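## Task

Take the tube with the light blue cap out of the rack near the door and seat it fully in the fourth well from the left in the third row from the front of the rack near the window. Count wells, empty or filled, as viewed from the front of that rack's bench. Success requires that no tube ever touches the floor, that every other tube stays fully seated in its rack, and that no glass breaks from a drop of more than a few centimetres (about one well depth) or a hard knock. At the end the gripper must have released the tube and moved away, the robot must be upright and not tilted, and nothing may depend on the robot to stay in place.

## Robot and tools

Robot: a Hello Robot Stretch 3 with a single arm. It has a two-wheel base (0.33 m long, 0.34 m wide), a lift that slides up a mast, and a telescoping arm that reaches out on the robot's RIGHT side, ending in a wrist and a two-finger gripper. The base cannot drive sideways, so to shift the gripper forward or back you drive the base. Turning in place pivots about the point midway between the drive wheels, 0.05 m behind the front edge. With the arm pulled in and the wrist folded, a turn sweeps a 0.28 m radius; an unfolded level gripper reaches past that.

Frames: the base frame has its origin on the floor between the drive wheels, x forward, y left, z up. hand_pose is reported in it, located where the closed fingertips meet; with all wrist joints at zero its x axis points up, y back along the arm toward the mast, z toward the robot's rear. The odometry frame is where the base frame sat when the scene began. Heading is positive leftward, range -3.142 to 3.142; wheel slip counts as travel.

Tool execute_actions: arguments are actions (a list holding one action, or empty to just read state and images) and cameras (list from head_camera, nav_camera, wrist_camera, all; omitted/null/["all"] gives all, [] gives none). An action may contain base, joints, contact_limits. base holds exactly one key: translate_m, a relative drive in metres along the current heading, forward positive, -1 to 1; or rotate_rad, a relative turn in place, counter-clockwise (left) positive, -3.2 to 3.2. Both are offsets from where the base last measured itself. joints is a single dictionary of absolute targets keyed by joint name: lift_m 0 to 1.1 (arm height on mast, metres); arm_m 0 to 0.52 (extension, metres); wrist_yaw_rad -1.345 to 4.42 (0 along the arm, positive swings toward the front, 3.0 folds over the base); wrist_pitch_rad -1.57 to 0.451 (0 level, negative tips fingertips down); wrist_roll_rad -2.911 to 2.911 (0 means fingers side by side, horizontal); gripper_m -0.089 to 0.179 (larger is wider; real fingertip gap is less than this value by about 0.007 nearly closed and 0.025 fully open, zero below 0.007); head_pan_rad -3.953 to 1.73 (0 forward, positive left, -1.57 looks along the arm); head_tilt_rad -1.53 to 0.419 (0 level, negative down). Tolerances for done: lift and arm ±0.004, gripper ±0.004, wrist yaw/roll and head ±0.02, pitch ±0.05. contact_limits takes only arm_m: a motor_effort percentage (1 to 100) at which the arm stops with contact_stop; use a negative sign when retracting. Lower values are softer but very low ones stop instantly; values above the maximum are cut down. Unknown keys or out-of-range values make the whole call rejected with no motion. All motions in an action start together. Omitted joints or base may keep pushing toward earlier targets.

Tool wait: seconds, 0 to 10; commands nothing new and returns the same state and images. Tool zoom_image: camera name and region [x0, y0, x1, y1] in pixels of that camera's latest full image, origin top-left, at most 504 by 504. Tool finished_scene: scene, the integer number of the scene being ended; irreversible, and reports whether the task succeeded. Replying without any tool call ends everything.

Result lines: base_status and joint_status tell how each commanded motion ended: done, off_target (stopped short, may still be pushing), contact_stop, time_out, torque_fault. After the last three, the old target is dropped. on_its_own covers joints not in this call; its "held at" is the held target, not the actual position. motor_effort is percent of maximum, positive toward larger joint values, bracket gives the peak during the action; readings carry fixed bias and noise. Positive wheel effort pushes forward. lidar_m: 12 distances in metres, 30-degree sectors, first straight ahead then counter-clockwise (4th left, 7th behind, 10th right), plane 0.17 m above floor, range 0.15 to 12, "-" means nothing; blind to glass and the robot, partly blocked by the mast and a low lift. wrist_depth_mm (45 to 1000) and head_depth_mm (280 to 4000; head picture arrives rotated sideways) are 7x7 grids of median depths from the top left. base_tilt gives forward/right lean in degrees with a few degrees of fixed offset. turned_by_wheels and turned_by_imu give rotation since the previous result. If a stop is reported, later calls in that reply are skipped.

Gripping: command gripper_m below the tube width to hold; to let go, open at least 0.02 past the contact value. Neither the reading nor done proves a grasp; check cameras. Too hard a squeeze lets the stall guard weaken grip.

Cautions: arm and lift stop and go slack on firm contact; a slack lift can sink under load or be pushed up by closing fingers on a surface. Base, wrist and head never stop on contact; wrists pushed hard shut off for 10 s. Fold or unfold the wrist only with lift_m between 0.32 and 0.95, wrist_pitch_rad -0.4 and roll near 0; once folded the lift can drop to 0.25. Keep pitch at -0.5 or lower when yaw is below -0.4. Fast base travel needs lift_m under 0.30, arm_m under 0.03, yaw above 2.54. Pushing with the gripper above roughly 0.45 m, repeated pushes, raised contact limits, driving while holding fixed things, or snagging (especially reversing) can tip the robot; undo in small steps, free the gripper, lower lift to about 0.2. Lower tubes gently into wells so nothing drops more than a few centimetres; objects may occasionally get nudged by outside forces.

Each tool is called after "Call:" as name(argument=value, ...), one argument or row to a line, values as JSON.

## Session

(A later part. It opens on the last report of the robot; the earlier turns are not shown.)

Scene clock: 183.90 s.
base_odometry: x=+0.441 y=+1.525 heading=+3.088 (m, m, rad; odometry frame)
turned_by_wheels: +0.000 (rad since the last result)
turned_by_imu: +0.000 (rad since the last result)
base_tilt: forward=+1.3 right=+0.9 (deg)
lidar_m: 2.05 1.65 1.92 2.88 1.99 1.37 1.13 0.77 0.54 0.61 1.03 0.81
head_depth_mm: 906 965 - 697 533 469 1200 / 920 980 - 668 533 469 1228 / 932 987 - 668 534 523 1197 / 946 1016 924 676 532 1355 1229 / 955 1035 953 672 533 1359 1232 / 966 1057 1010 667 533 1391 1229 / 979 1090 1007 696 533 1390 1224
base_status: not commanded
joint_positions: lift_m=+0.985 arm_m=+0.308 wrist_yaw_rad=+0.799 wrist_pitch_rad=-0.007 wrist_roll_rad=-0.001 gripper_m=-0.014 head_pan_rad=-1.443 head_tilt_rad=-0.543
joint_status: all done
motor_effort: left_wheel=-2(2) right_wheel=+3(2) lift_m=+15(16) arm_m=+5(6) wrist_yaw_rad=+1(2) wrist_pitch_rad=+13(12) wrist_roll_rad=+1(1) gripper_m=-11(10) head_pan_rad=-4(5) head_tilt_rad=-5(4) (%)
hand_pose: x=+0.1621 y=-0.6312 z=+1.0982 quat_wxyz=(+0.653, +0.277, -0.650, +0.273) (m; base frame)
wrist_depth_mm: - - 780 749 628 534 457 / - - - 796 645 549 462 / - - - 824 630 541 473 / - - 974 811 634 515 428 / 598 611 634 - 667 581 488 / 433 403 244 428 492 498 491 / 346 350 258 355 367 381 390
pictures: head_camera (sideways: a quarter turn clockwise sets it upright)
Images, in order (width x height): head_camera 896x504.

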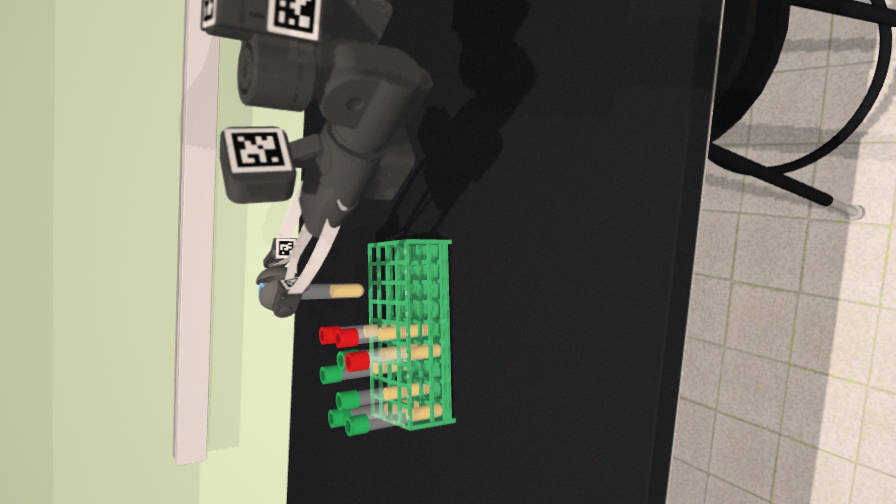

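Call:
execute_actions(
  actions=[
    {"joints":{"lift_m":0.965}},
  ],
  cameras=["head_camera","wrist_camera"],
)

Call:
zoom_image(
  camera="head_camera",
  region=[300,225,465,375],
)

Call:
zoom_image(
  camera="wrist_camera",
  region=[200,264,440,364],
)

Scene clock: 185.40 s.
base_odometry: x=+0.441 y=+1.525 heading=+3.088 (m, m, rad; odometry frame)
turned_by_wheels: +0.000 (rad since the last result)
turned_by_imu: +0.000 (rad since the last result)
base_tilt: forward=+1.3 right=+0.9 (deg)
lidar_m: 2.05 1.65 1.92 2.90 2.00 1.37 1.12 0.76 0.54 0.61 1.03 0.81
head_depth_mm: 909 969 - 669 533 470 1199 / 920 986 1072 640 533 469 1230 / 929 1001 - 668 532 523 1202 / 943 1015 1009 675 532 1358 1234 / 954 1032 952 673 534 1354 1230 / 966 1055 1009 668 533 1387 1230 / 981 1088 1013 697 532 1390 1234
base_status: not commanded
joint_positions: lift_m=+0.965 arm_m=+0.308 wrist_yaw_rad=+0.799 wrist_pitch_rad=-0.006 wrist_roll_rad=-0.001 gripper_m=-0.014 head_pan_rad=-1.443 head_tilt_rad=-0.543
joint_status: all done
motor_effort: left_wheel=-3(2) right_wheel=+1(3) lift_m=+16(16) arm_m=+6(5) wrist_yaw_rad=+2(2) wrist_pitch_rad=+12(12) wrist_roll_rad=+1(1) gripper_m=-9(10) head_pan_rad=-5(5) head_tilt_rad=-4(4) (%)
hand_pose: x=+0.1621 y=-0.6312 z=+1.0785 quat_wxyz=(+0.653, +0.277, -0.650, +0.273) (m; base frame)
wrist_depth_mm: - - 830 793 641 536 462 / - - - 805 650 543 472 / - - - 817 610 518 470 / - - 933 846 676 547 436 / 544 570 589 - 638 565 489 / 405 389 219 410 452 467 474 / 316 293 256 254 343 351 361
pictures: head_camera (sideways: a quarter turn clockwise sets it upright), wrist_camera
Images, in order (width x height): head_camera 896x504, wrist_camera 644x364.

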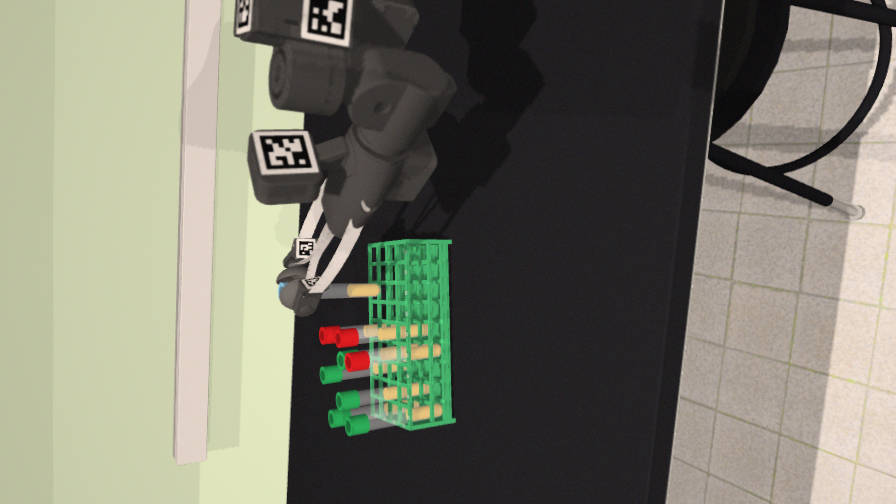

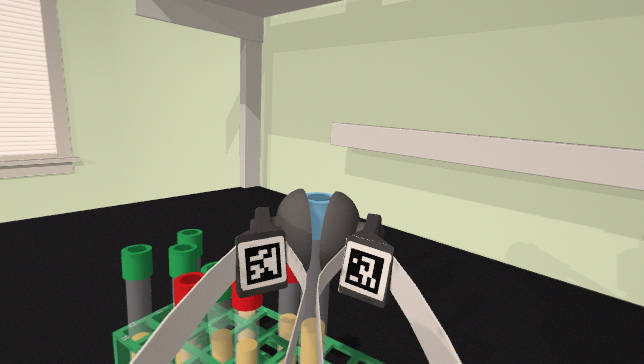

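Region (300, 225, 465, 375) of head_camera's 896x504 image, scaled by 3.055, with more detail than that image has; it fills the top 458 rows of this view, and the rest is white.

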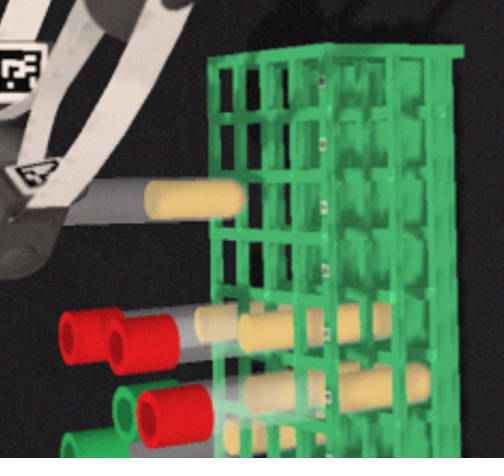

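Region (200, 264, 440, 364) of wrist_camera's 644x364 image, scaled by 2.100; it fills the top 210 rows of this view, and the rest is white.

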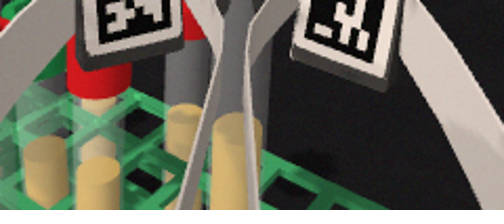

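Call:
execute_actions(
  actions=[
    {"joints":{"lift_m":0.955}},
  ],
  cameras=["head_camera"],
)

Call:
zoom_image(
  camera="head_camera",
  region=[330,250,450,330],
)

Scene clock: 186.63 s.
base_odometry: x=+0.441 y=+1.525 heading=+3.088 (m, m, rad; odometry frame)
turned_by_wheels: +0.000 (rad since the last result)
turned_by_imu: +0.000 (rad since the last result)
base_tilt: forward=+1.2 right=+0.9 (deg)
lidar_m: 2.06 1.64 1.92 2.90 1.99 1.36 1.13 0.77 0.54 0.61 1.04 0.80
head_depth_mm: 907 976 - 669 533 469 1201 / 919 986 1075 642 533 469 1228 / 932 999 - 668 533 522 1201 / 941 1012 1093 676 533 1354 1224 / 957 1035 981 673 532 1357 1230 / 963 1056 1009 667 532 1390 1228 / 981 1088 1011 696 532 1379 1224
base_status: not commanded
joint_positions: lift_m=+0.955 arm_m=+0.308 wrist_yaw_rad=+0.799 wrist_pitch_rad=-0.005 wrist_roll_rad=-0.001 gripper_m=-0.014 head_pan_rad=-1.443 head_tilt_rad=-0.543
joint_status: all done
motor_effort: left_wheel=-2(3) right_wheel=+2(3) lift_m=+15(16) arm_m=+6(5) wrist_yaw_rad=+2(2) wrist_pitch_rad=+12(12) wrist_roll_rad=+1(1) gripper_m=-10(10) head_pan_rad=-5(5) head_tilt_rad=-5(4) (%)
hand_pose: x=+0.1621 y=-0.6312 z=+1.0685 quat_wxyz=(+0.653, +0.277, -0.650, +0.273) (m; base frame)
wrist_depth_mm: - - 863 773 632 545 457 / - - - 793 662 541 472 / - - - 805 604 506 452 / - - 899 836 667 559 458 / 522 529 554 - 625 557 479 / 383 372 267 393 434 440 469 / 303 255 223 252 329 337 338
pictures: head_camera (sideways: a quarter turn clockwise sets it upright)
Images, in order (width x height): head_camera 896x504.

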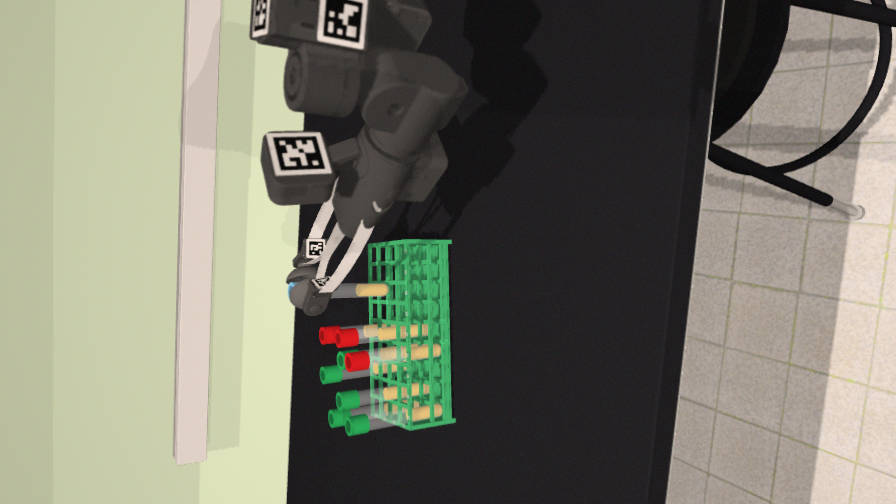

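Region (330, 250, 450, 330) of head_camera's 896x504 image, scaled by 4.200, with more detail than that image has.

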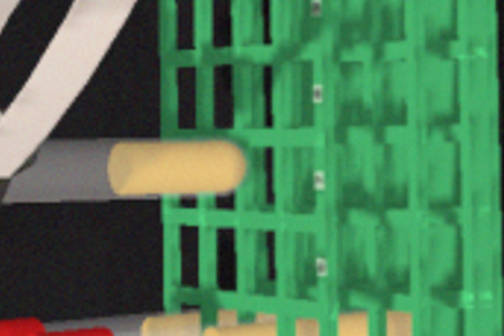

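Call:
execute_actions(
  actions=[
    {"base":{"translate_m":0.002},"joints":{"lift_m":0.945}},
  ],
  cameras=["head_camera"],
)

Call:
zoom_image(
  camera="head_camera",
  region=[330,250,450,330],
)

Scene clock: 190.90 s.
base_odometry: x=+0.439 y=+1.525 heading=+3.088 (m, m, rad; odometry frame)
turned_by_wheels: +0.000 (rad since the last result)
turned_by_imu: +0.000 (rad since the last result)
base_tilt: forward=+1.2 right=+1.0 (deg)
lidar_m: 2.05 1.64 1.91 2.89 2.00 1.37 1.12 0.77 0.54 0.61 1.04 0.80
head_depth_mm: 909 974 - 642 533 469 1198 / 922 985 1081 641 533 468 1231 / 931 998 - 640 533 523 1203 / 943 1014 1082 674 533 1360 1228 / 954 1030 1010 672 533 1361 1230 / 963 1056 1011 668 533 1392 1229 / 980 1091 1011 696 533 1391 1226
base_status: done
joint_positions: lift_m=+0.945 arm_m=+0.308 wrist_yaw_rad=+0.802 wrist_pitch_rad=+0.004 wrist_roll_rad=+0.001 gripper_m=-0.014 head_pan_rad=-1.443 head_tilt_rad=-0.543
joint_status: all done
motor_effort: left_wheel=-2(6) right_wheel=+2(8) lift_m=+15(15) arm_m=+5(5) wrist_yaw_rad=-1(2) wrist_pitch_rad=+8(12) wrist_roll_rad=+0(1) gripper_m=-10(10) head_pan_rad=-5(5) head_tilt_rad=-4(5) (%)
hand_pose: x=+0.1628 y=-0.6308 z=+1.0608 quat_wxyz=(+0.651, +0.275, -0.651, +0.277) (m; base frame)
wrist_depth_mm: - - 821 787 648 533 464 / - - - 811 642 544 472 / - - - 823 629 511 452 / - - 913 831 675 560 473 / 519 498 269 - 630 563 490 / 374 381 256 384 420 433 441 / 294 245 218 243 317 325 337
pictures: head_camera (sideways: a quarter turn clockwise sets it upright)
Images, in order (width x height): head_camera 896x504.

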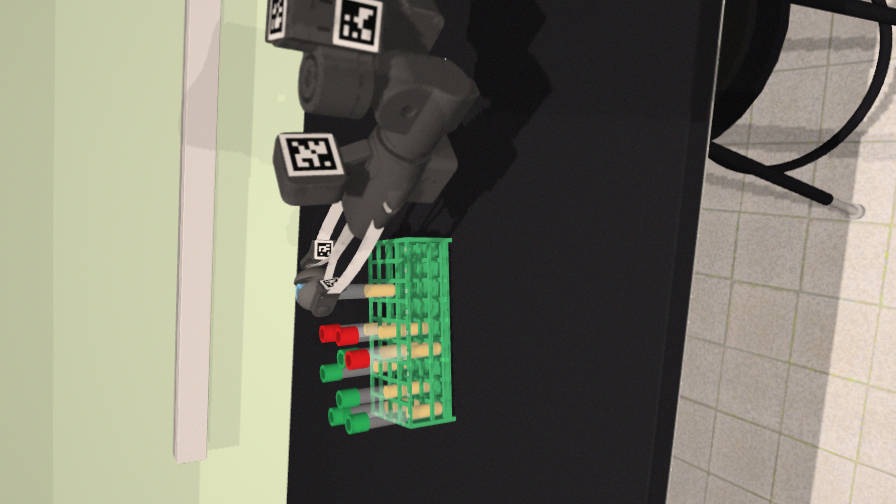

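Region (330, 250, 450, 330) of head_camera's 896x504 image, scaled by 4.200, with more detail than that image has.

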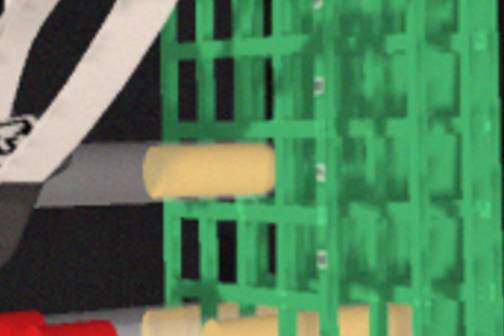

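Call:
execute_actions(
  actions=[
    {"joints":{"lift_m":0.965}},
  ],
  cameras=[],
)

Call:
execute_actions(
  actions=[
    {"joints":{"arm_m":0.335}},
  ],
  cameras=[],
)

Call:
execute_actions(
  actions=[
    {"joints":{"lift_m":0.95}},
  ],
  cameras=["head_camera"],
)

Call:
zoom_image(
  camera="head_camera",
  region=[330,250,450,330],
)

Scene clock: 192.50 s.
base_odometry: x=+0.439 y=+1.525 heading=+3.088 (m, m, rad; odometry frame)
turned_by_wheels: +0.000 (rad since the last result)
turned_by_imu: +0.000 (rad since the last result)
base_tilt: forward=+1.2 right=+0.9 (deg)
lidar_m: 2.05 1.64 1.91 2.90 2.00 1.37 1.13 0.77 0.54 0.61 1.04 0.80
head_depth_mm: 909 970 - 667 533 468 1200 / 919 984 1076 642 532 468 1228 / 931 999 - 668 533 523 1203 / 946 1013 1010 674 532 1361 1231 / 955 1033 1013 672 533 1355 1231 / 966 1055 1009 667 532 1389 1230 / 977 1089 1010 697 532 1394 1237
base_status: not commanded
joint_positions: lift_m=+0.965 arm_m=+0.308 wrist_yaw_rad=+0.802 wrist_pitch_rad=+0.001 wrist_roll_rad=+0.001 gripper_m=-0.014 head_pan_rad=-1.443 head_tilt_rad=-0.543
joint_status: all done
motor_effort: left_wheel=-2(2) right_wheel=+2(2) lift_m=+25(29) arm_m=+5(5) wrist_yaw_rad=-2(1) wrist_pitch_rad=+9(10) wrist_roll_rad=+0(0) gripper_m=-10(10) head_pan_rad=-4(4) head_tilt_rad=-5(5) (%)
hand_pose: x=+0.1628 y=-0.6308 z=+1.0796 quat_wxyz=(+0.651, +0.276, -0.651, +0.276) (m; base frame)
wrist_depth_mm: - - 801 764 626 536 465 / - - - 811 642 548 464 / - - - 823 619 523 458 / - - 970 824 678 548 436 / 555 577 599 - 644 566 488 / 404 389 214 409 462 463 474 / 317 310 253 311 349 354 369
pictures: none
No camera images: the call's "cameras" was empty. Leave "cameras" out to get every camera's image.

Scene clock: 193.67 s.
base_odometry: x=+0.439 y=+1.525 heading=+3.088 (m, m, rad; odometry frame)
turned_by_wheels: +0.000 (rad since the last result)
turned_by_imu: +0.000 (rad since the last result)
base_tilt: forward=+1.2 right=+1.0 (deg)
lidar_m: 2.05 1.64 1.91 2.90 2.00 1.37 1.13 0.77 0.54 0.61 1.04 0.80
head_depth_mm: 908 967 - 683 533 470 1197 / 921 984 - 667 533 469 1228 / 930 993 - 669 532 523 1203 / 940 1016 921 674 533 1358 1228 / 954 1031 1010 672 532 1350 1232 / 966 1050 1011 667 532 1387 1229 / 980 1091 1015 697 532 1390 1227
base_status: not commanded
joint_positions: lift_m=+0.965 arm_m=+0.335 wrist_yaw_rad=+0.802 wrist_pitch_rad=+0.001 wrist_roll_rad=+0.001 gripper_m=-0.014 head_pan_rad=-1.443 head_tilt_rad=-0.543
joint_status: all done
motor_effort: left_wheel=-2(2) right_wheel=+2(2) lift_m=+25(25) arm_m=+5(3) wrist_yaw_rad=-1(1) wrist_pitch_rad=+9(9) wrist_roll_rad=+0(1) gripper_m=-10(10) head_pan_rad=-5(5) head_tilt_rad=-5(4) (%)
hand_pose: x=+0.1627 y=-0.6578 z=+1.0796 quat_wxyz=(+0.651, +0.276, -0.651, +0.276) (m; base frame)
wrist_depth_mm: - - 812 726 619 514 445 / - - - 777 632 514 447 / - - - 789 599 505 442 / - - 942 795 650 522 412 / 562 571 594 - 628 539 460 / 394 219 382 418 458 461 460 / 319 231 247 332 346 356 364
pictures: none
No camera images: the call's "cameras" was empty. Leave "cameras" out to get every camera's image.

Scene clock: 194.50 s.
base_odometry: x=+0.439 y=+1.525 heading=+3.088 (m, m, rad; odometry frame)
turned_by_wheels: +0.000 (rad since the last result)
turned_by_imu: +0.000 (rad since the last result)
base_tilt: forward=+1.2 right=+0.8 (deg)
lidar_m: 2.05 1.65 1.92 2.89 2.00 1.37 1.12 0.77 0.54 0.61 1.04 0.80
head_depth_mm: 908 970 - 669 533 469 1196 / 918 988 1077 654 533 469 1231 / 928 1000 - 669 532 522 1200 / 945 1015 950 673 533 1353 1228 / 956 1030 1011 673 532 1352 1229 / 966 1054 1012 667 533 1389 1231 / 982 1087 1010 697 533 1386 1229
base_status: not commanded
joint_positions: lift_m=+0.950 arm_m=+0.335 wrist_yaw_rad=+0.802 wrist_pitch_rad=+0.010 wrist_roll_rad=+0.001 gripper_m=-0.014 head_pan_rad=-1.443 head_tilt_rad=-0.543
joint_status: all done
motor_effort: left_wheel=-2(1) right_wheel=+2(2) lift_m=+15(24) arm_m=+6(5) wrist_yaw_rad=-1(2) wrist_pitch_rad=+5(9) wrist_roll_rad=+0(1) gripper_m=-11(10) head_pan_rad=-5(5) head_tilt_rad=-5(4) (%)
hand_pose: x=+0.1629 y=-0.6580 z=+1.0675 quat_wxyz=(+0.650, +0.273, -0.652, +0.279) (m; base frame)
wrist_depth_mm: - - 806 746 618 514 443 / - - - 775 608 523 455 / - - - 776 580 502 439 / - - 928 804 642 525 431 / 535 551 568 - 620 554 462 / 381 192 370 400 440 443 458 / 302 225 228 312 328 339 346
pictures: head_camera (sideways: a quarter turn clockwise sets it upright)
Images, in order (width x height): head_camera 896x504.

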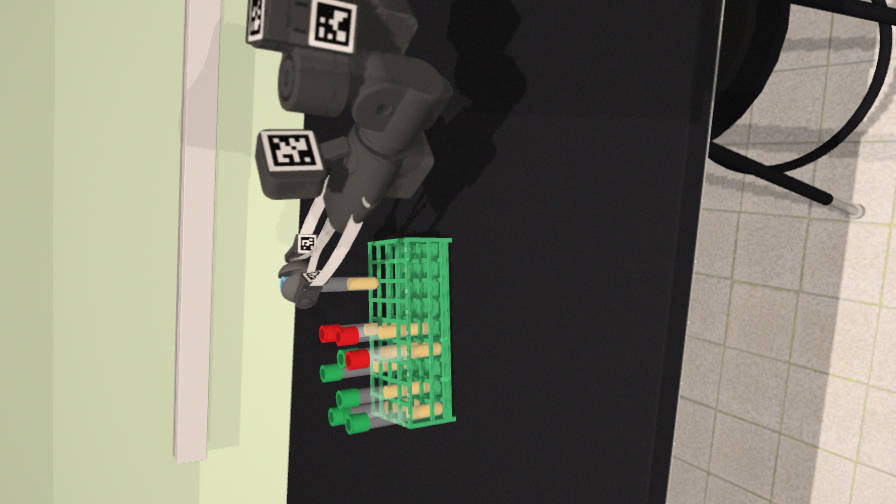

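Region (330, 250, 450, 330) of head_camera's 896x504 image, scaled by 4.200, with more detail than that image has.

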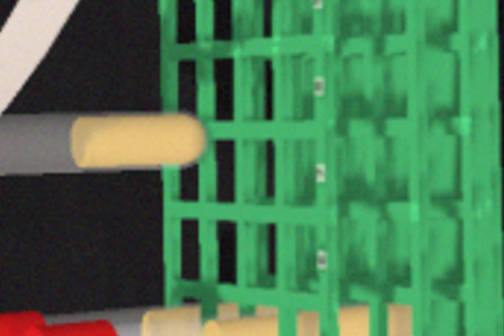

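Call:
execute_actions(
  actions=[
    {"joints":{"lift_m":0.965}},
  ],
  cameras=[],
)

Call:
execute_actions(
  actions=[
    {"base":{"translate_m":0.006},"joints":{"arm_m":0.322}},
  ],
  cameras=[],
)

Call:
execute_actions(
  actions=[
    {"joints":{"lift_m":0.953}},
  ],
  cameras=["head_camera"],
)

Call:
zoom_image(
  camera="head_camera",
  region=[330,250,450,330],
)

Scene clock: 196.60 s.
base_odometry: x=+0.439 y=+1.525 heading=+3.088 (m, m, rad; odometry frame)
turned_by_wheels: +0.000 (rad since the last result)
turned_by_imu: +0.000 (rad since the last result)
base_tilt: forward=+1.3 right=+0.9 (deg)
lidar_m: 2.05 1.64 1.92 2.90 2.00 1.37 1.13 0.77 0.54 0.61 1.03 0.80
head_depth_mm: 906 967 - 684 533 469 1194 / 918 985 - 667 534 469 1226 / 932 992 - 668 533 522 1200 / 940 1011 896 674 532 1358 1228 / 954 1037 1010 672 532 1355 1232 / 966 1052 1007 667 533 1392 1229 / 977 1090 1010 697 532 1387 1225
base_status: not commanded
joint_positions: lift_m=+0.965 arm_m=+0.335 wrist_yaw_rad=+0.802 wrist_pitch_rad=+0.003 wrist_roll_rad=+0.001 gripper_m=-0.014 head_pan_rad=-1.443 head_tilt_rad=-0.543
joint_status: all done
motor_effort: left_wheel=-2(2) right_wheel=+3(1) lift_m=+25(24) arm_m=+5(5) wrist_yaw_rad=-1(1) wrist_pitch_rad=+8(9) wrist_roll_rad=+0(0) gripper_m=-10(10) head_pan_rad=-5(5) head_tilt_rad=-4(5) (%)
hand_pose: x=+0.1627 y=-0.6578 z=+1.0800 quat_wxyz=(+0.651, +0.275, -0.651, +0.276) (m; base frame)
wrist_depth_mm: - - 800 733 617 506 445 / - - - 770 621 520 450 / - - - 777 595 511 446 / - - 959 791 651 520 410 / 570 585 611 - 637 540 466 / 398 219 389 420 457 473 451 / 317 231 249 326 344 354 365
pictures: none
No camera images: the call's "cameras" was empty. Leave "cameras" out to get every camera's image.

Scene clock: 197.77 s.
base_odometry: x=+0.433 y=+1.526 heading=+3.088 (m, m, rad; odometry frame)
turned_by_wheels: +0.000 (rad since the last result)
turned_by_imu: +0.000 (rad since the last result)
base_tilt: forward=+1.3 right=+0.9 (deg)
lidar_m: 2.04 1.64 1.90 3.54 2.01 1.37 1.13 0.77 0.54 0.61 1.04 0.80
head_depth_mm: 910 965 - 668 533 470 1197 / 920 986 - 667 533 469 1226 / 930 999 - 667 533 522 1172 / 941 1011 948 673 533 1365 1228 / 956 1029 1009 673 533 1362 1227 / 968 1055 1007 667 532 1390 1226 / 978 1089 1007 698 532 1392 1229
base_status: done
joint_positions: lift_m=+0.965 arm_m=+0.322 wrist_yaw_rad=+0.802 wrist_pitch_rad=+0.002 wrist_roll_rad=+0.001 gripper_m=-0.014 head_pan_rad=-1.443 head_tilt_rad=-0.543
joint_status: all done
motor_effort: left_wheel=-2(4) right_wheel=+2(7) lift_m=+25(25) arm_m=-7(9) wrist_yaw_rad=-1(1) wrist_pitch_rad=+8(8) wrist_roll_rad=+0(0) gripper_m=-10(9) head_pan_rad=-5(5) head_tilt_rad=-5(4) (%)
hand_pose: x=+0.1627 y=-0.6457 z=+1.0800 quat_wxyz=(+0.651, +0.275, -0.651, +0.276) (m; base frame)
wrist_depth_mm: - - 798 734 627 519 452 / - - - 779 627 529 448 / - - - 825 611 511 449 / - - 951 815 664 516 422 / 569 582 614 - 641 545 476 / 405 296 389 413 463 469 456 / 317 253 249 326 350 353 366
pictures: none
No camera images: the call's "cameras" was empty. Leave "cameras" out to get every camera's image.

Scene clock: 198.53 s.
base_odometry: x=+0.433 y=+1.526 heading=+3.088 (m, m, rad; odometry frame)
turned_by_wheels: +0.000 (rad since the last result)
turned_by_imu: +0.000 (rad since the last result)
base_tilt: forward=+1.3 right=+0.8 (deg)
lidar_m: 2.05 1.64 1.90 3.55 2.00 1.38 1.13 0.77 0.54 0.61 1.04 0.80
head_depth_mm: 907 973 - 669 533 468 1198 / 919 987 1077 640 533 469 1228 / 930 1001 - 669 533 468 1173 / 942 1016 950 673 533 1361 1228 / 952 1032 1013 671 533 1359 1227 / 967 1054 1012 667 532 1389 1233 / 978 1086 1009 700 533 1392 1229
base_status: not commanded
joint_positions: lift_m=+0.953 arm_m=+0.322 wrist_yaw_rad=+0.802 wrist_pitch_rad=+0.002 wrist_roll_rad=+0.001 gripper_m=-0.014 head_pan_rad=-1.443 head_tilt_rad=-0.543
joint_status: all done
motor_effort: left_wheel=-3(2) right_wheel=+3(2) lift_m=+16(23) arm_m=-7(7) wrist_yaw_rad=-1(1) wrist_pitch_rad=+9(9) wrist_roll_rad=+0(1) gripper_m=-10(11) head_pan_rad=-6(5) head_tilt_rad=-5(5) (%)
hand_pose: x=+0.1627 y=-0.6457 z=+1.0684 quat_wxyz=(+0.651, +0.276, -0.651, +0.276) (m; base frame)
wrist_depth_mm: - - 821 778 627 520 445 / - - - 788 637 522 453 / - - - 800 598 507 443 / - - 914 824 660 531 442 / 524 539 570 - 631 547 477 / 387 352 193 389 441 438 457 / 303 234 243 296 328 336 346
pictures: head_camera (sideways: a quarter turn clockwise sets it upright)
Images, in order (width x height): head_camera 896x504.

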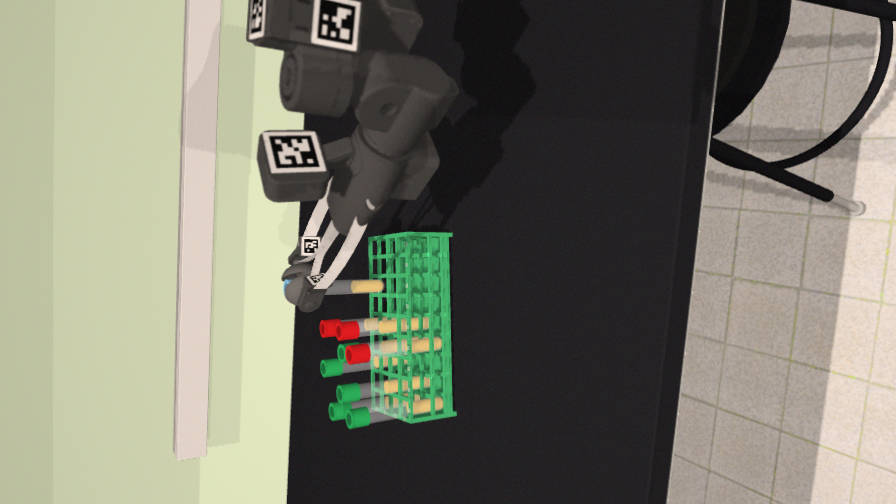

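Region (330, 250, 450, 330) of head_camera's 896x504 image, scaled by 4.200, with more detail than that image has.

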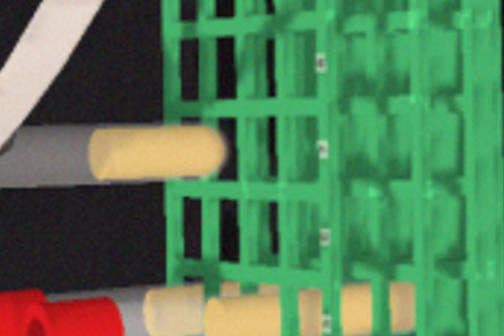

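Call:
execute_actions(
  actions=[
    {"joints":{"lift_m":0.938}},
  ],
  cameras=["head_camera"],
)

Call:
zoom_image(
  camera="head_camera",
  region=[330,250,450,330],
)

Scene clock: 199.90 s.
base_odometry: x=+0.433 y=+1.526 heading=+3.088 (m, m, rad; odometry frame)
turned_by_wheels: +0.000 (rad since the last result)
turned_by_imu: +0.000 (rad since the last result)
base_tilt: forward=+1.3 right=+0.9 (deg)
lidar_m: 2.05 1.64 1.91 3.54 2.01 1.37 1.13 0.77 0.54 0.61 1.04 0.79
head_depth_mm: 905 975 - 654 533 469 1199 / 919 985 1079 643 533 468 1228 / 933 1001 1093 655 533 469 1176 / 942 1015 1083 673 533 1356 1230 / 953 1035 1010 672 533 1352 1228 / 965 1054 1008 668 532 1390 1230 / 978 1088 1008 696 532 1397 1225
base_status: not commanded
joint_positions: lift_m=+0.938 arm_m=+0.322 wrist_yaw_rad=+0.801 wrist_pitch_rad=+0.002 wrist_roll_rad=+0.001 gripper_m=-0.014 head_pan_rad=-1.443 head_tilt_rad=-0.543
joint_status: all done
motor_effort: left_wheel=-2(2) right_wheel=+3(2) lift_m=+15(16) arm_m=-7(7) wrist_yaw_rad=+0(1) wrist_pitch_rad=+9(9) wrist_roll_rad=+1(1) gripper_m=-10(10) head_pan_rad=-5(4) head_tilt_rad=-5(5) (%)
hand_pose: x=+0.1626 y=-0.6459 z=+1.0534 quat_wxyz=(+0.651, +0.275, -0.651, +0.276) (m; base frame)
wrist_depth_mm: - - 847 765 618 525 449 / - - - 793 634 533 458 / - - - 790 594 492 423 / - - 924 820 661 554 453 / 485 216 251 - 582 544 466 / 358 251 246 366 406 410 425 / 281 223 201 226 307 315 324
pictures: head_camera (sideways: a quarter turn clockwise sets it upright)
Images, in order (width x height): head_camera 896x504.

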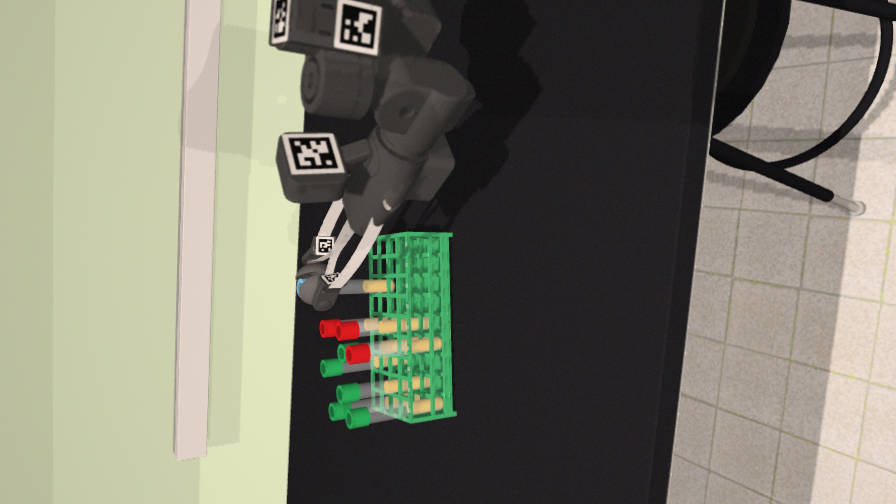

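Region (330, 250, 450, 330) of head_camera's 896x504 image, scaled by 4.200, with more detail than that image has.

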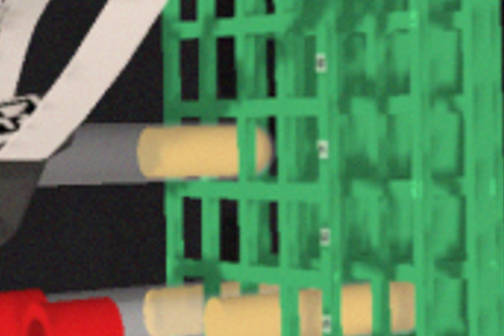

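Call:
execute_actions(
  actions=[
    {"joints":{"lift_m":0.918}},
  ],
  cameras=[],
)

Call:
execute_actions(
  actions=[
    {"joints":{"lift_m":0.908}},
  ],
  cameras=["head_camera","wrist_camera"],
)

Call:
zoom_image(
  camera="head_camera",
  region=[300,230,465,340],
)

Scene clock: 201.37 s.
base_odometry: x=+0.433 y=+1.526 heading=+3.088 (m, m, rad; odometry frame)
turned_by_wheels: +0.000 (rad since the last result)
turned_by_imu: +0.000 (rad since the last result)
base_tilt: forward=+1.3 right=+0.9 (deg)
lidar_m: 2.05 1.64 1.91 3.54 2.01 1.38 1.13 0.77 0.54 0.61 1.04 0.80
head_depth_mm: 908 973 1074 641 532 469 1200 / 918 989 1080 628 532 469 1223 / 927 999 1098 641 533 469 1174 / 941 1014 1080 672 532 1356 1224 / 951 1030 1010 672 533 1353 1223 / 966 1050 1008 668 533 1398 1230 / 977 1088 1014 696 532 1397 1227
base_status: not commanded
joint_positions: lift_m=+0.918 arm_m=+0.322 wrist_yaw_rad=+0.800 wrist_pitch_rad=+0.002 wrist_roll_rad=+0.001 gripper_m=-0.014 head_pan_rad=-1.443 head_tilt_rad=-0.543
joint_status: all done
motor_effort: left_wheel=-2(2) right_wheel=+3(2) lift_m=+15(17) arm_m=-7(7) wrist_yaw_rad=+0(0) wrist_pitch_rad=+9(9) wrist_roll_rad=+0(1) gripper_m=-10(10) head_pan_rad=-5(5) head_tilt_rad=-4(4) (%)
hand_pose: x=+0.1625 y=-0.6460 z=+1.0334 quat_wxyz=(+0.651, +0.275, -0.651, +0.276) (m; base frame)
wrist_depth_mm: - - 900 770 612 518 450 / - - - 786 629 529 459 / - - - 814 596 474 415 / - - 814 793 658 552 468 / 449 212 184 - 526 535 471 / 322 233 222 313 363 368 384 / 253 216 192 200 250 281 288
pictures: none
No camera images: the call's "cameras" was empty. Leave "cameras" out to get every camera's image.

Scene clock: 202.10 s.
base_odometry: x=+0.433 y=+1.526 heading=+3.088 (m, m, rad; odometry frame)
turned_by_wheels: +0.000 (rad since the last result)
turned_by_imu: +0.000 (rad since the last result)
base_tilt: forward=+1.3 right=+0.9 (deg)
lidar_m: 2.05 1.64 1.91 3.54 2.00 1.37 1.13 0.78 0.54 0.61 1.04 0.80
head_depth_mm: 905 974 1078 642 533 469 1200 / 918 984 1076 - 532 469 1234 / 933 1001 1096 640 532 469 1177 / 940 1013 1083 671 533 1355 1228 / 955 1034 1012 671 532 1357 1232 / 967 1056 1010 667 533 1394 1226 / 981 1089 1009 698 532 1391 1220
base_status: not commanded
joint_positions: lift_m=+0.908 arm_m=+0.322 wrist_yaw_rad=+0.800 wrist_pitch_rad=+0.002 wrist_roll_rad=+0.001 gripper_m=-0.014 head_pan_rad=-1.443 head_tilt_rad=-0.543
joint_status: all done
motor_effort: left_wheel=-3(2) right_wheel=+3(3) lift_m=+15(17) arm_m=-7(7) wrist_yaw_rad=+1(1) wrist_pitch_rad=+9(9) wrist_roll_rad=+0(0) gripper_m=-9(11) head_pan_rad=-5(5) head_tilt_rad=-4(5) (%)
hand_pose: x=+0.1624 y=-0.6460 z=+1.0234 quat_wxyz=(+0.651, +0.275, -0.651, +0.276) (m; base frame)
wrist_depth_mm: - - - 776 628 518 452 / - - - 775 608 529 459 / - - - 792 614 481 402 / - 219 734 778 652 552 468 / 417 396 186 - 496 505 470 / 302 219 202 213 343 347 362 / 238 216 183 182 188 265 271
pictures: head_camera (sideways: a quarter turn clockwise sets it upright), wrist_camera
Images, in order (width x height): head_camera 896x504, wrist_camera 644x364.

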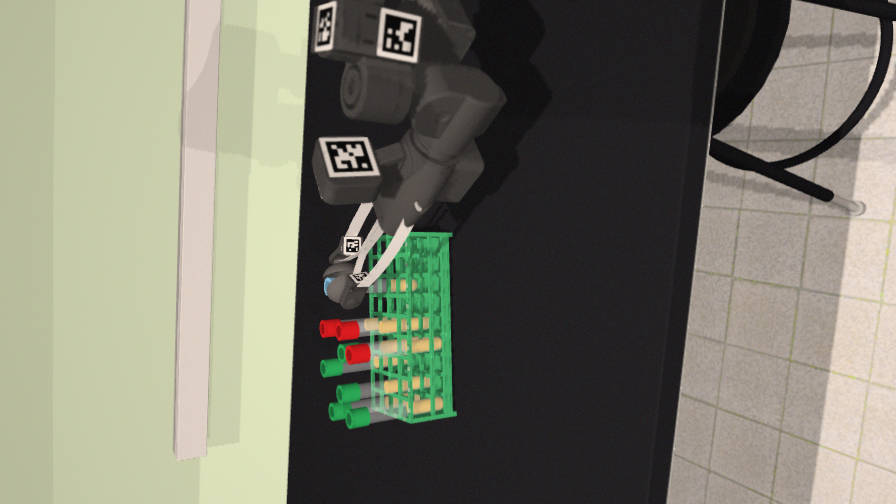

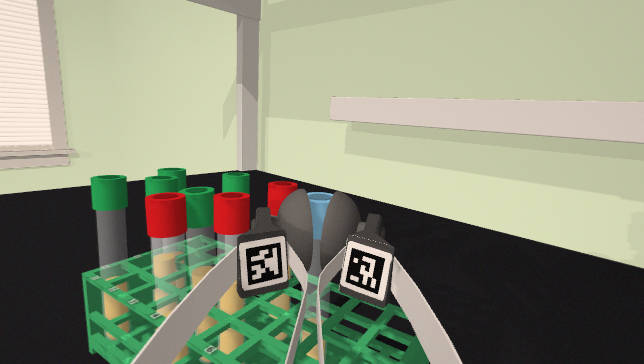

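Region (300, 230, 465, 340) of head_camera's 896x504 image, scaled by 3.055, with more detail than that image has.

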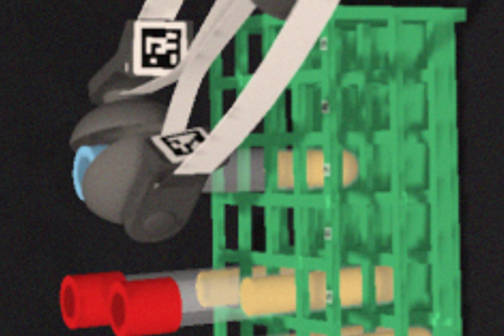

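Call:
execute_actions(
  actions=[
    {"joints":{"lift_m":0.902}},
  ],
)

Call:
zoom_image(
  camera="head_camera",
  region=[300,150,500,350],
)

Scene clock: 204.50 s.
base_odometry: x=+0.433 y=+1.526 heading=+3.088 (m, m, rad; odometry frame)
turned_by_wheels: +0.000 (rad since the last result)
turned_by_imu: +0.000 (rad since the last result)
base_tilt: forward=+1.2 right=+0.9 (deg)
lidar_m: 2.05 1.64 1.91 3.54 2.00 1.38 1.13 0.77 0.54 0.61 1.03 0.80
head_depth_mm: 906 974 1072 641 533 468 1197 / 919 987 1078 - 533 469 1231 / 931 1000 1096 640 534 522 1176 / 940 1012 1079 671 533 1355 1229 / 957 1035 1013 672 532 1358 1228 / 968 1054 1011 668 533 1386 1228 / 977 1087 1012 697 532 1390 1230
base_status: not commanded
joint_positions: lift_m=+0.902 arm_m=+0.322 wrist_yaw_rad=+0.800 wrist_pitch_rad=+0.006 wrist_roll_rad=+0.001 gripper_m=-0.014 head_pan_rad=-1.443 head_tilt_rad=-0.543
joint_status: all done
motor_effort: left_wheel=-3(3) right_wheel=+3(3) lift_m=+15(16) arm_m=-7(7) wrist_yaw_rad=+1(1) wrist_pitch_rad=+7(9) wrist_roll_rad=+0(0) gripper_m=-10(10) head_pan_rad=-5(5) head_tilt_rad=-4(4) (%)
hand_pose: x=+0.1624 y=-0.6462 z=+1.0184 quat_wxyz=(+0.651, +0.274, -0.652, +0.277) (m; base frame)
wrist_depth_mm: - - - 758 624 523 454 / - - - 789 609 510 450 / - - - 828 612 491 411 / - 212 234 753 644 548 469 / 410 390 261 - 475 496 467 / 296 217 196 224 334 343 356 / 230 208 172 176 185 257 265
pictures: head_camera (sideways: a quarter turn clockwise sets it upright), nav_camera (sideways: a quarter turn counterclockwise sets it upright), wrist_camera
Images, in order (width x height): head_camera 896x504, nav_camera 672x504, wrist_camera 644x364.

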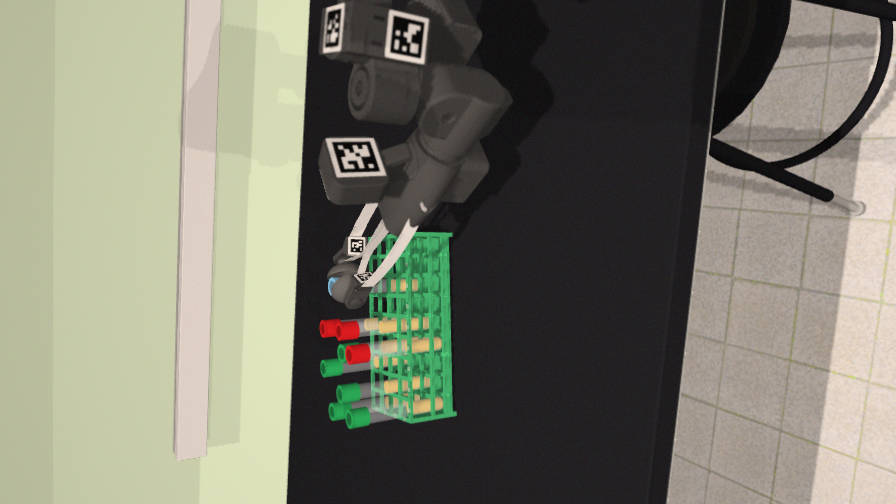

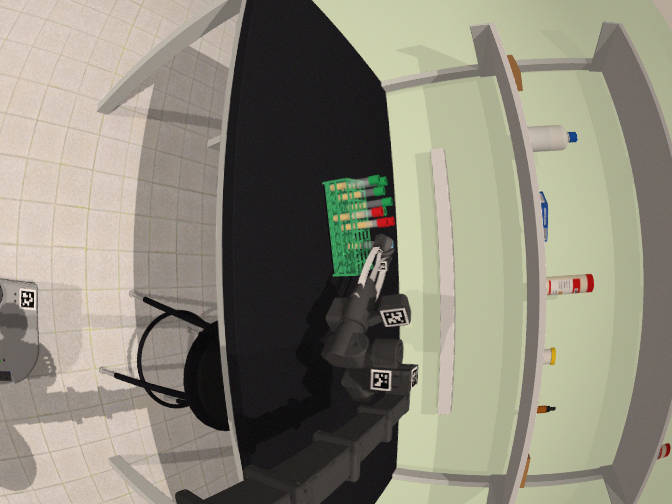

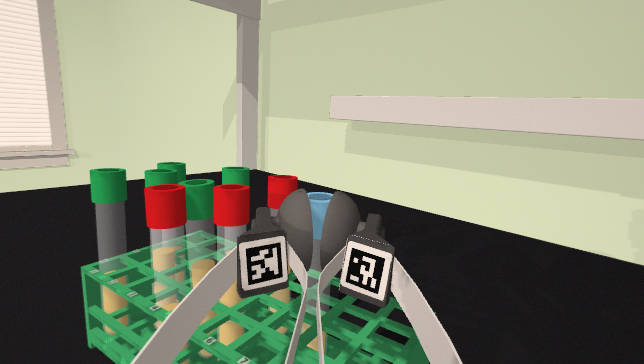

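Region (300, 150, 500, 350) of head_camera's 896x504 image, scaled by 2.520, with more detail than that image has.

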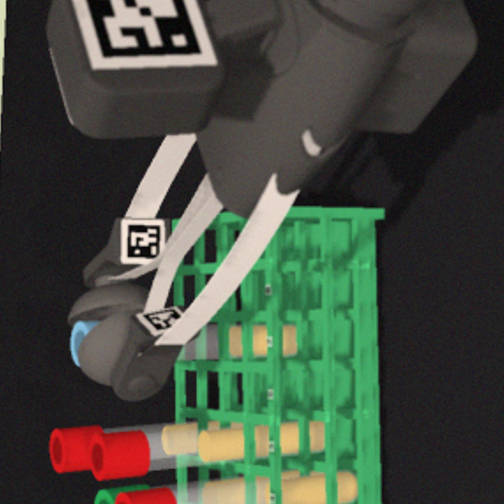

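Call:
execute_actions(
  actions=[
    {"joints":{"gripper_m":0.045}},
  ],
  cameras=["wrist_camera","head_camera"],
)

Call:
execute_actions(
  actions=[
    {"joints":{"lift_m":1.0}},
  ],
  cameras=["wrist_camera","head_camera"],
)

Scene clock: 205.93 s.
base_odometry: x=+0.433 y=+1.526 heading=+3.088 (m, m, rad; odometry frame)
turned_by_wheels: +0.000 (rad since the last result)
turned_by_imu: +0.000 (rad since the last result)
base_tilt: forward=+1.2 right=+0.9 (deg)
lidar_m: 2.05 1.64 1.90 3.54 2.01 1.38 1.13 0.77 0.54 0.61 1.03 0.80
head_depth_mm: 908 972 1072 641 532 469 1197 / 918 986 1077 - 533 469 1231 / 928 1001 1088 640 533 522 1172 / 941 1010 1076 673 533 1359 1230 / 953 1032 1009 674 533 1355 1228 / 966 1057 1013 668 532 1398 1231 / 981 1087 1009 696 532 1388 1227
base_status: not commanded
joint_positions: lift_m=+0.902 arm_m=+0.322 wrist_yaw_rad=+0.800 wrist_pitch_rad=+0.005 wrist_roll_rad=+0.001 gripper_m=+0.045 head_pan_rad=-1.443 head_tilt_rad=-0.543
joint_status: all done
motor_effort: left_wheel=-3(3) right_wheel=+2(3) lift_m=+15(15) arm_m=-7(7) wrist_yaw_rad=+1(1) wrist_pitch_rad=+8(7) wrist_roll_rad=+1(0) gripper_m=+0(98) head_pan_rad=-5(5) head_tilt_rad=-4(4) (%)
hand_pose: x=+0.1624 y=-0.6461 z=+1.0181 quat_wxyz=(+0.651, +0.274, -0.652, +0.276) (m; base frame)
wrist_depth_mm: - - - 749 625 528 457 / - - - 788 615 522 451 / - - - 805 603 502 413 / - 211 234 727 641 547 466 / 406 393 258 409 510 494 467 / 293 220 190 225 294 338 352 / 232 184 179 176 180 260 264
pictures: head_camera (sideways: a quarter turn clockwise sets it upright), wrist_camera
Images, in order (width x height): head_camera 896x504, wrist_camera 644x364.

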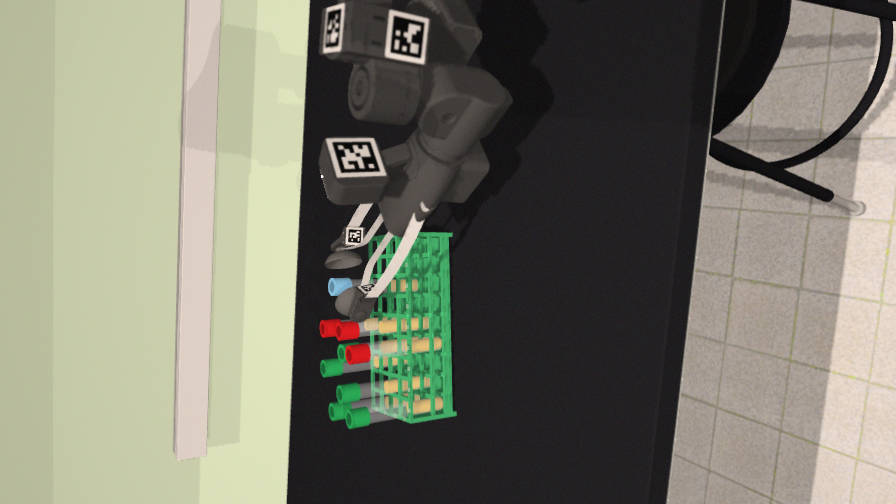

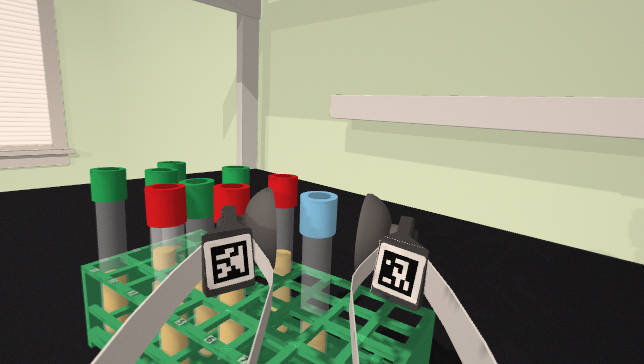

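Scene clock: 207.67 s.
base_odometry: x=+0.433 y=+1.526 heading=+3.088 (m, m, rad; odometry frame)
turned_by_wheels: +0.000 (rad since the last result)
turned_by_imu: +0.000 (rad since the last result)
base_tilt: forward=+1.3 right=+0.9 (deg)
lidar_m: 2.05 1.64 1.91 3.55 2.01 1.37 1.14 0.77 0.54 0.61 1.04 0.80
head_depth_mm: 908 968 - 697 533 469 1198 / 921 982 - 699 533 469 1228 / 928 992 - 698 532 522 1169 / 945 1008 952 673 532 1353 1230 / 956 1029 1010 672 533 1353 1231 / 965 1057 1008 668 533 1392 1229 / 978 1093 1011 698 532 1390 1225
base_status: not commanded
joint_positions: lift_m=+1.000 arm_m=+0.322 wrist_yaw_rad=+0.800 wrist_pitch_rad=+0.004 wrist_roll_rad=+0.001 gripper_m=+0.045 head_pan_rad=-1.443 head_tilt_rad=-0.543
joint_status: all done
motor_effort: left_wheel=-3(3) right_wheel=+2(2) lift_m=+25(27) arm_m=-7(7) wrist_yaw_rad=+1(1) wrist_pitch_rad=+8(8) wrist_roll_rad=+0(0) gripper_m=+0(1) head_pan_rad=-4(5) head_tilt_rad=-4(4) (%)
hand_pose: x=+0.1624 y=-0.6461 z=+1.1152 quat_wxyz=(+0.651, +0.274, -0.652, +0.276) (m; base frame)
wrist_depth_mm: - - 737 717 609 520 454 / - - - 804 636 537 448 / - - - 827 630 542 463 / - - - 804 610 484 422 / - 683 724 726 619 548 473 / 470 500 451 510 483 537 480 / 368 230 230 395 401 411 425
pictures: head_camera (sideways: a quarter turn clockwise sets it upright), wrist_camera
Images, in order (width x height): head_camera 896x504, wrist_camera 644x364.

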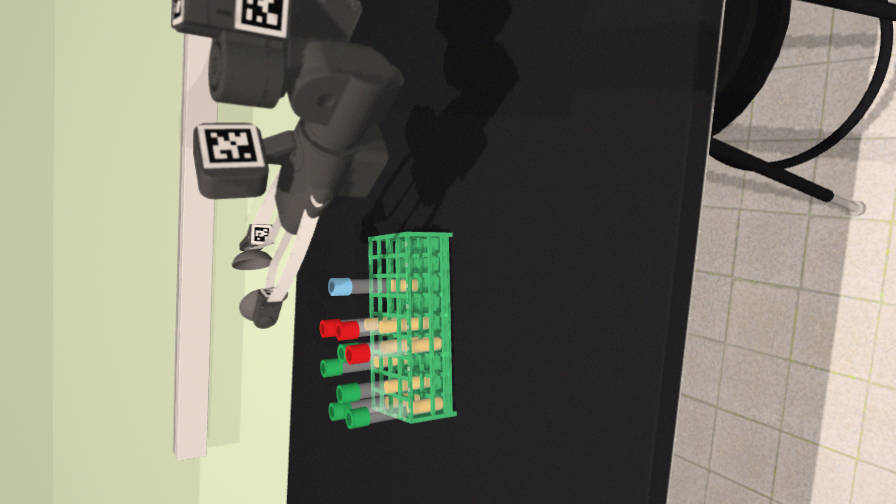

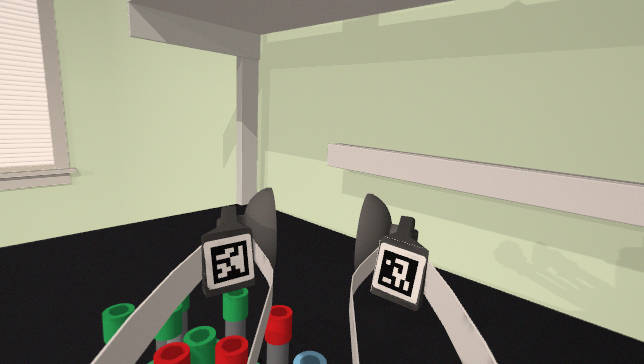

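Call:
execute_actions(
  actions=[
    {"joints":{"lift_m":1.1,"wrist_pitch_rad":-0.52,"arm_m":0.352},"base":{"translate_m":0.03}},
  ],
  cameras=["wrist_camera","head_camera"],
)

Scene clock: 211.00 s.
base_odometry: x=+0.403 y=+1.527 heading=+3.088 (m, m, rad; odometry frame)
turned_by_wheels: +0.000 (rad since the last result)
turned_by_imu: +0.000 (rad since the last result)
base_tilt: forward=+1.3 right=+0.9 (deg)
lidar_m: 2.02 1.61 1.87 2.91 2.05 1.40 1.16 0.80 0.55 0.61 1.03 0.77
head_depth_mm: - - 1013 698 533 455 1202 / 917 - 949 698 533 469 1226 / 924 965 949 680 532 470 1201 / 939 1011 951 669 533 1360 1227 / 954 1029 1013 668 533 1356 1234 / 964 1049 1009 668 532 1397 1230 / 977 1084 1010 696 532 1392 1225
base_status: done
joint_positions: lift_m=+1.100 arm_m=+0.352 wrist_yaw_rad=+0.800 wrist_pitch_rad=-0.532 wrist_roll_rad=+0.001 gripper_m=+0.045 head_pan_rad=-1.443 head_tilt_rad=-0.543
joint_status: all done
motor_effort: left_wheel=-2(4) right_wheel=+2(8) lift_m=+25(27) arm_m=+5(3) wrist_yaw_rad=+1(1) wrist_pitch_rad=+6(8) wrist_roll_rad=+0(0) gripper_m=+0(0) head_pan_rad=-5(4) head_tilt_rad=-5(4) (%)
hand_pose: x=+0.1281 y=-0.6421 z=+1.0877 quat_wxyz=(+0.701, +0.437, -0.556, +0.094) (m; base frame)
wrist_depth_mm: - - 876 726 588 423 376 / - 644 643 671 629 528 441 / 498 519 524 530 551 544 475 / 426 427 436 451 459 456 476 / 371 362 312 372 392 394 397 / 325 318 262 277 326 342 343 / 288 291 273 256 295 305 308
pictures: head_camera (sideways: a quarter turn clockwise sets it upright), wrist_camera
Images, in order (width x height): head_camera 896x504, wrist_camera 644x364.

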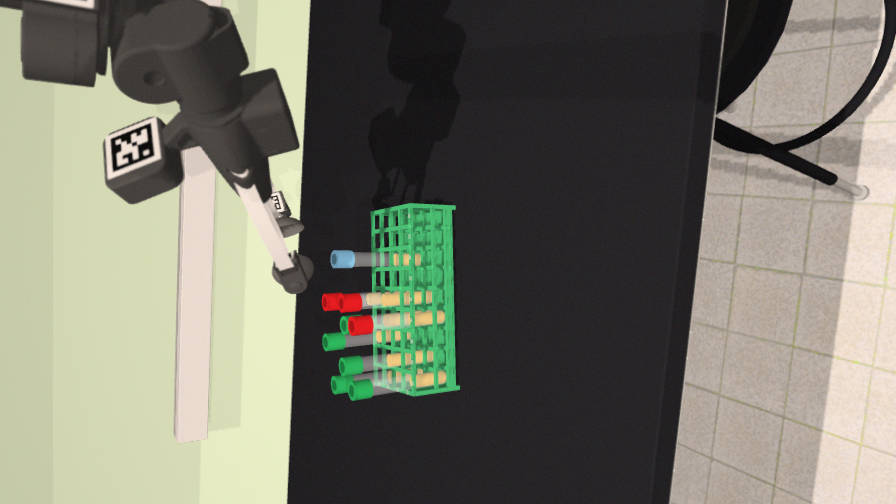

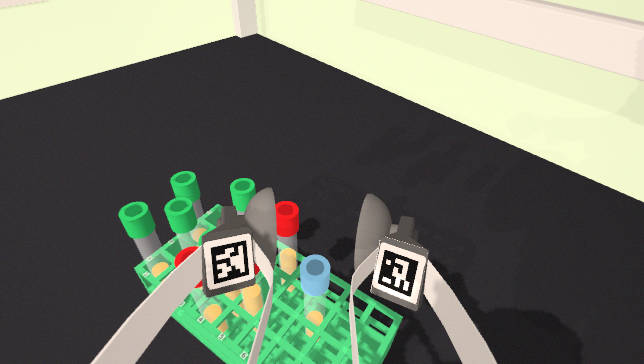

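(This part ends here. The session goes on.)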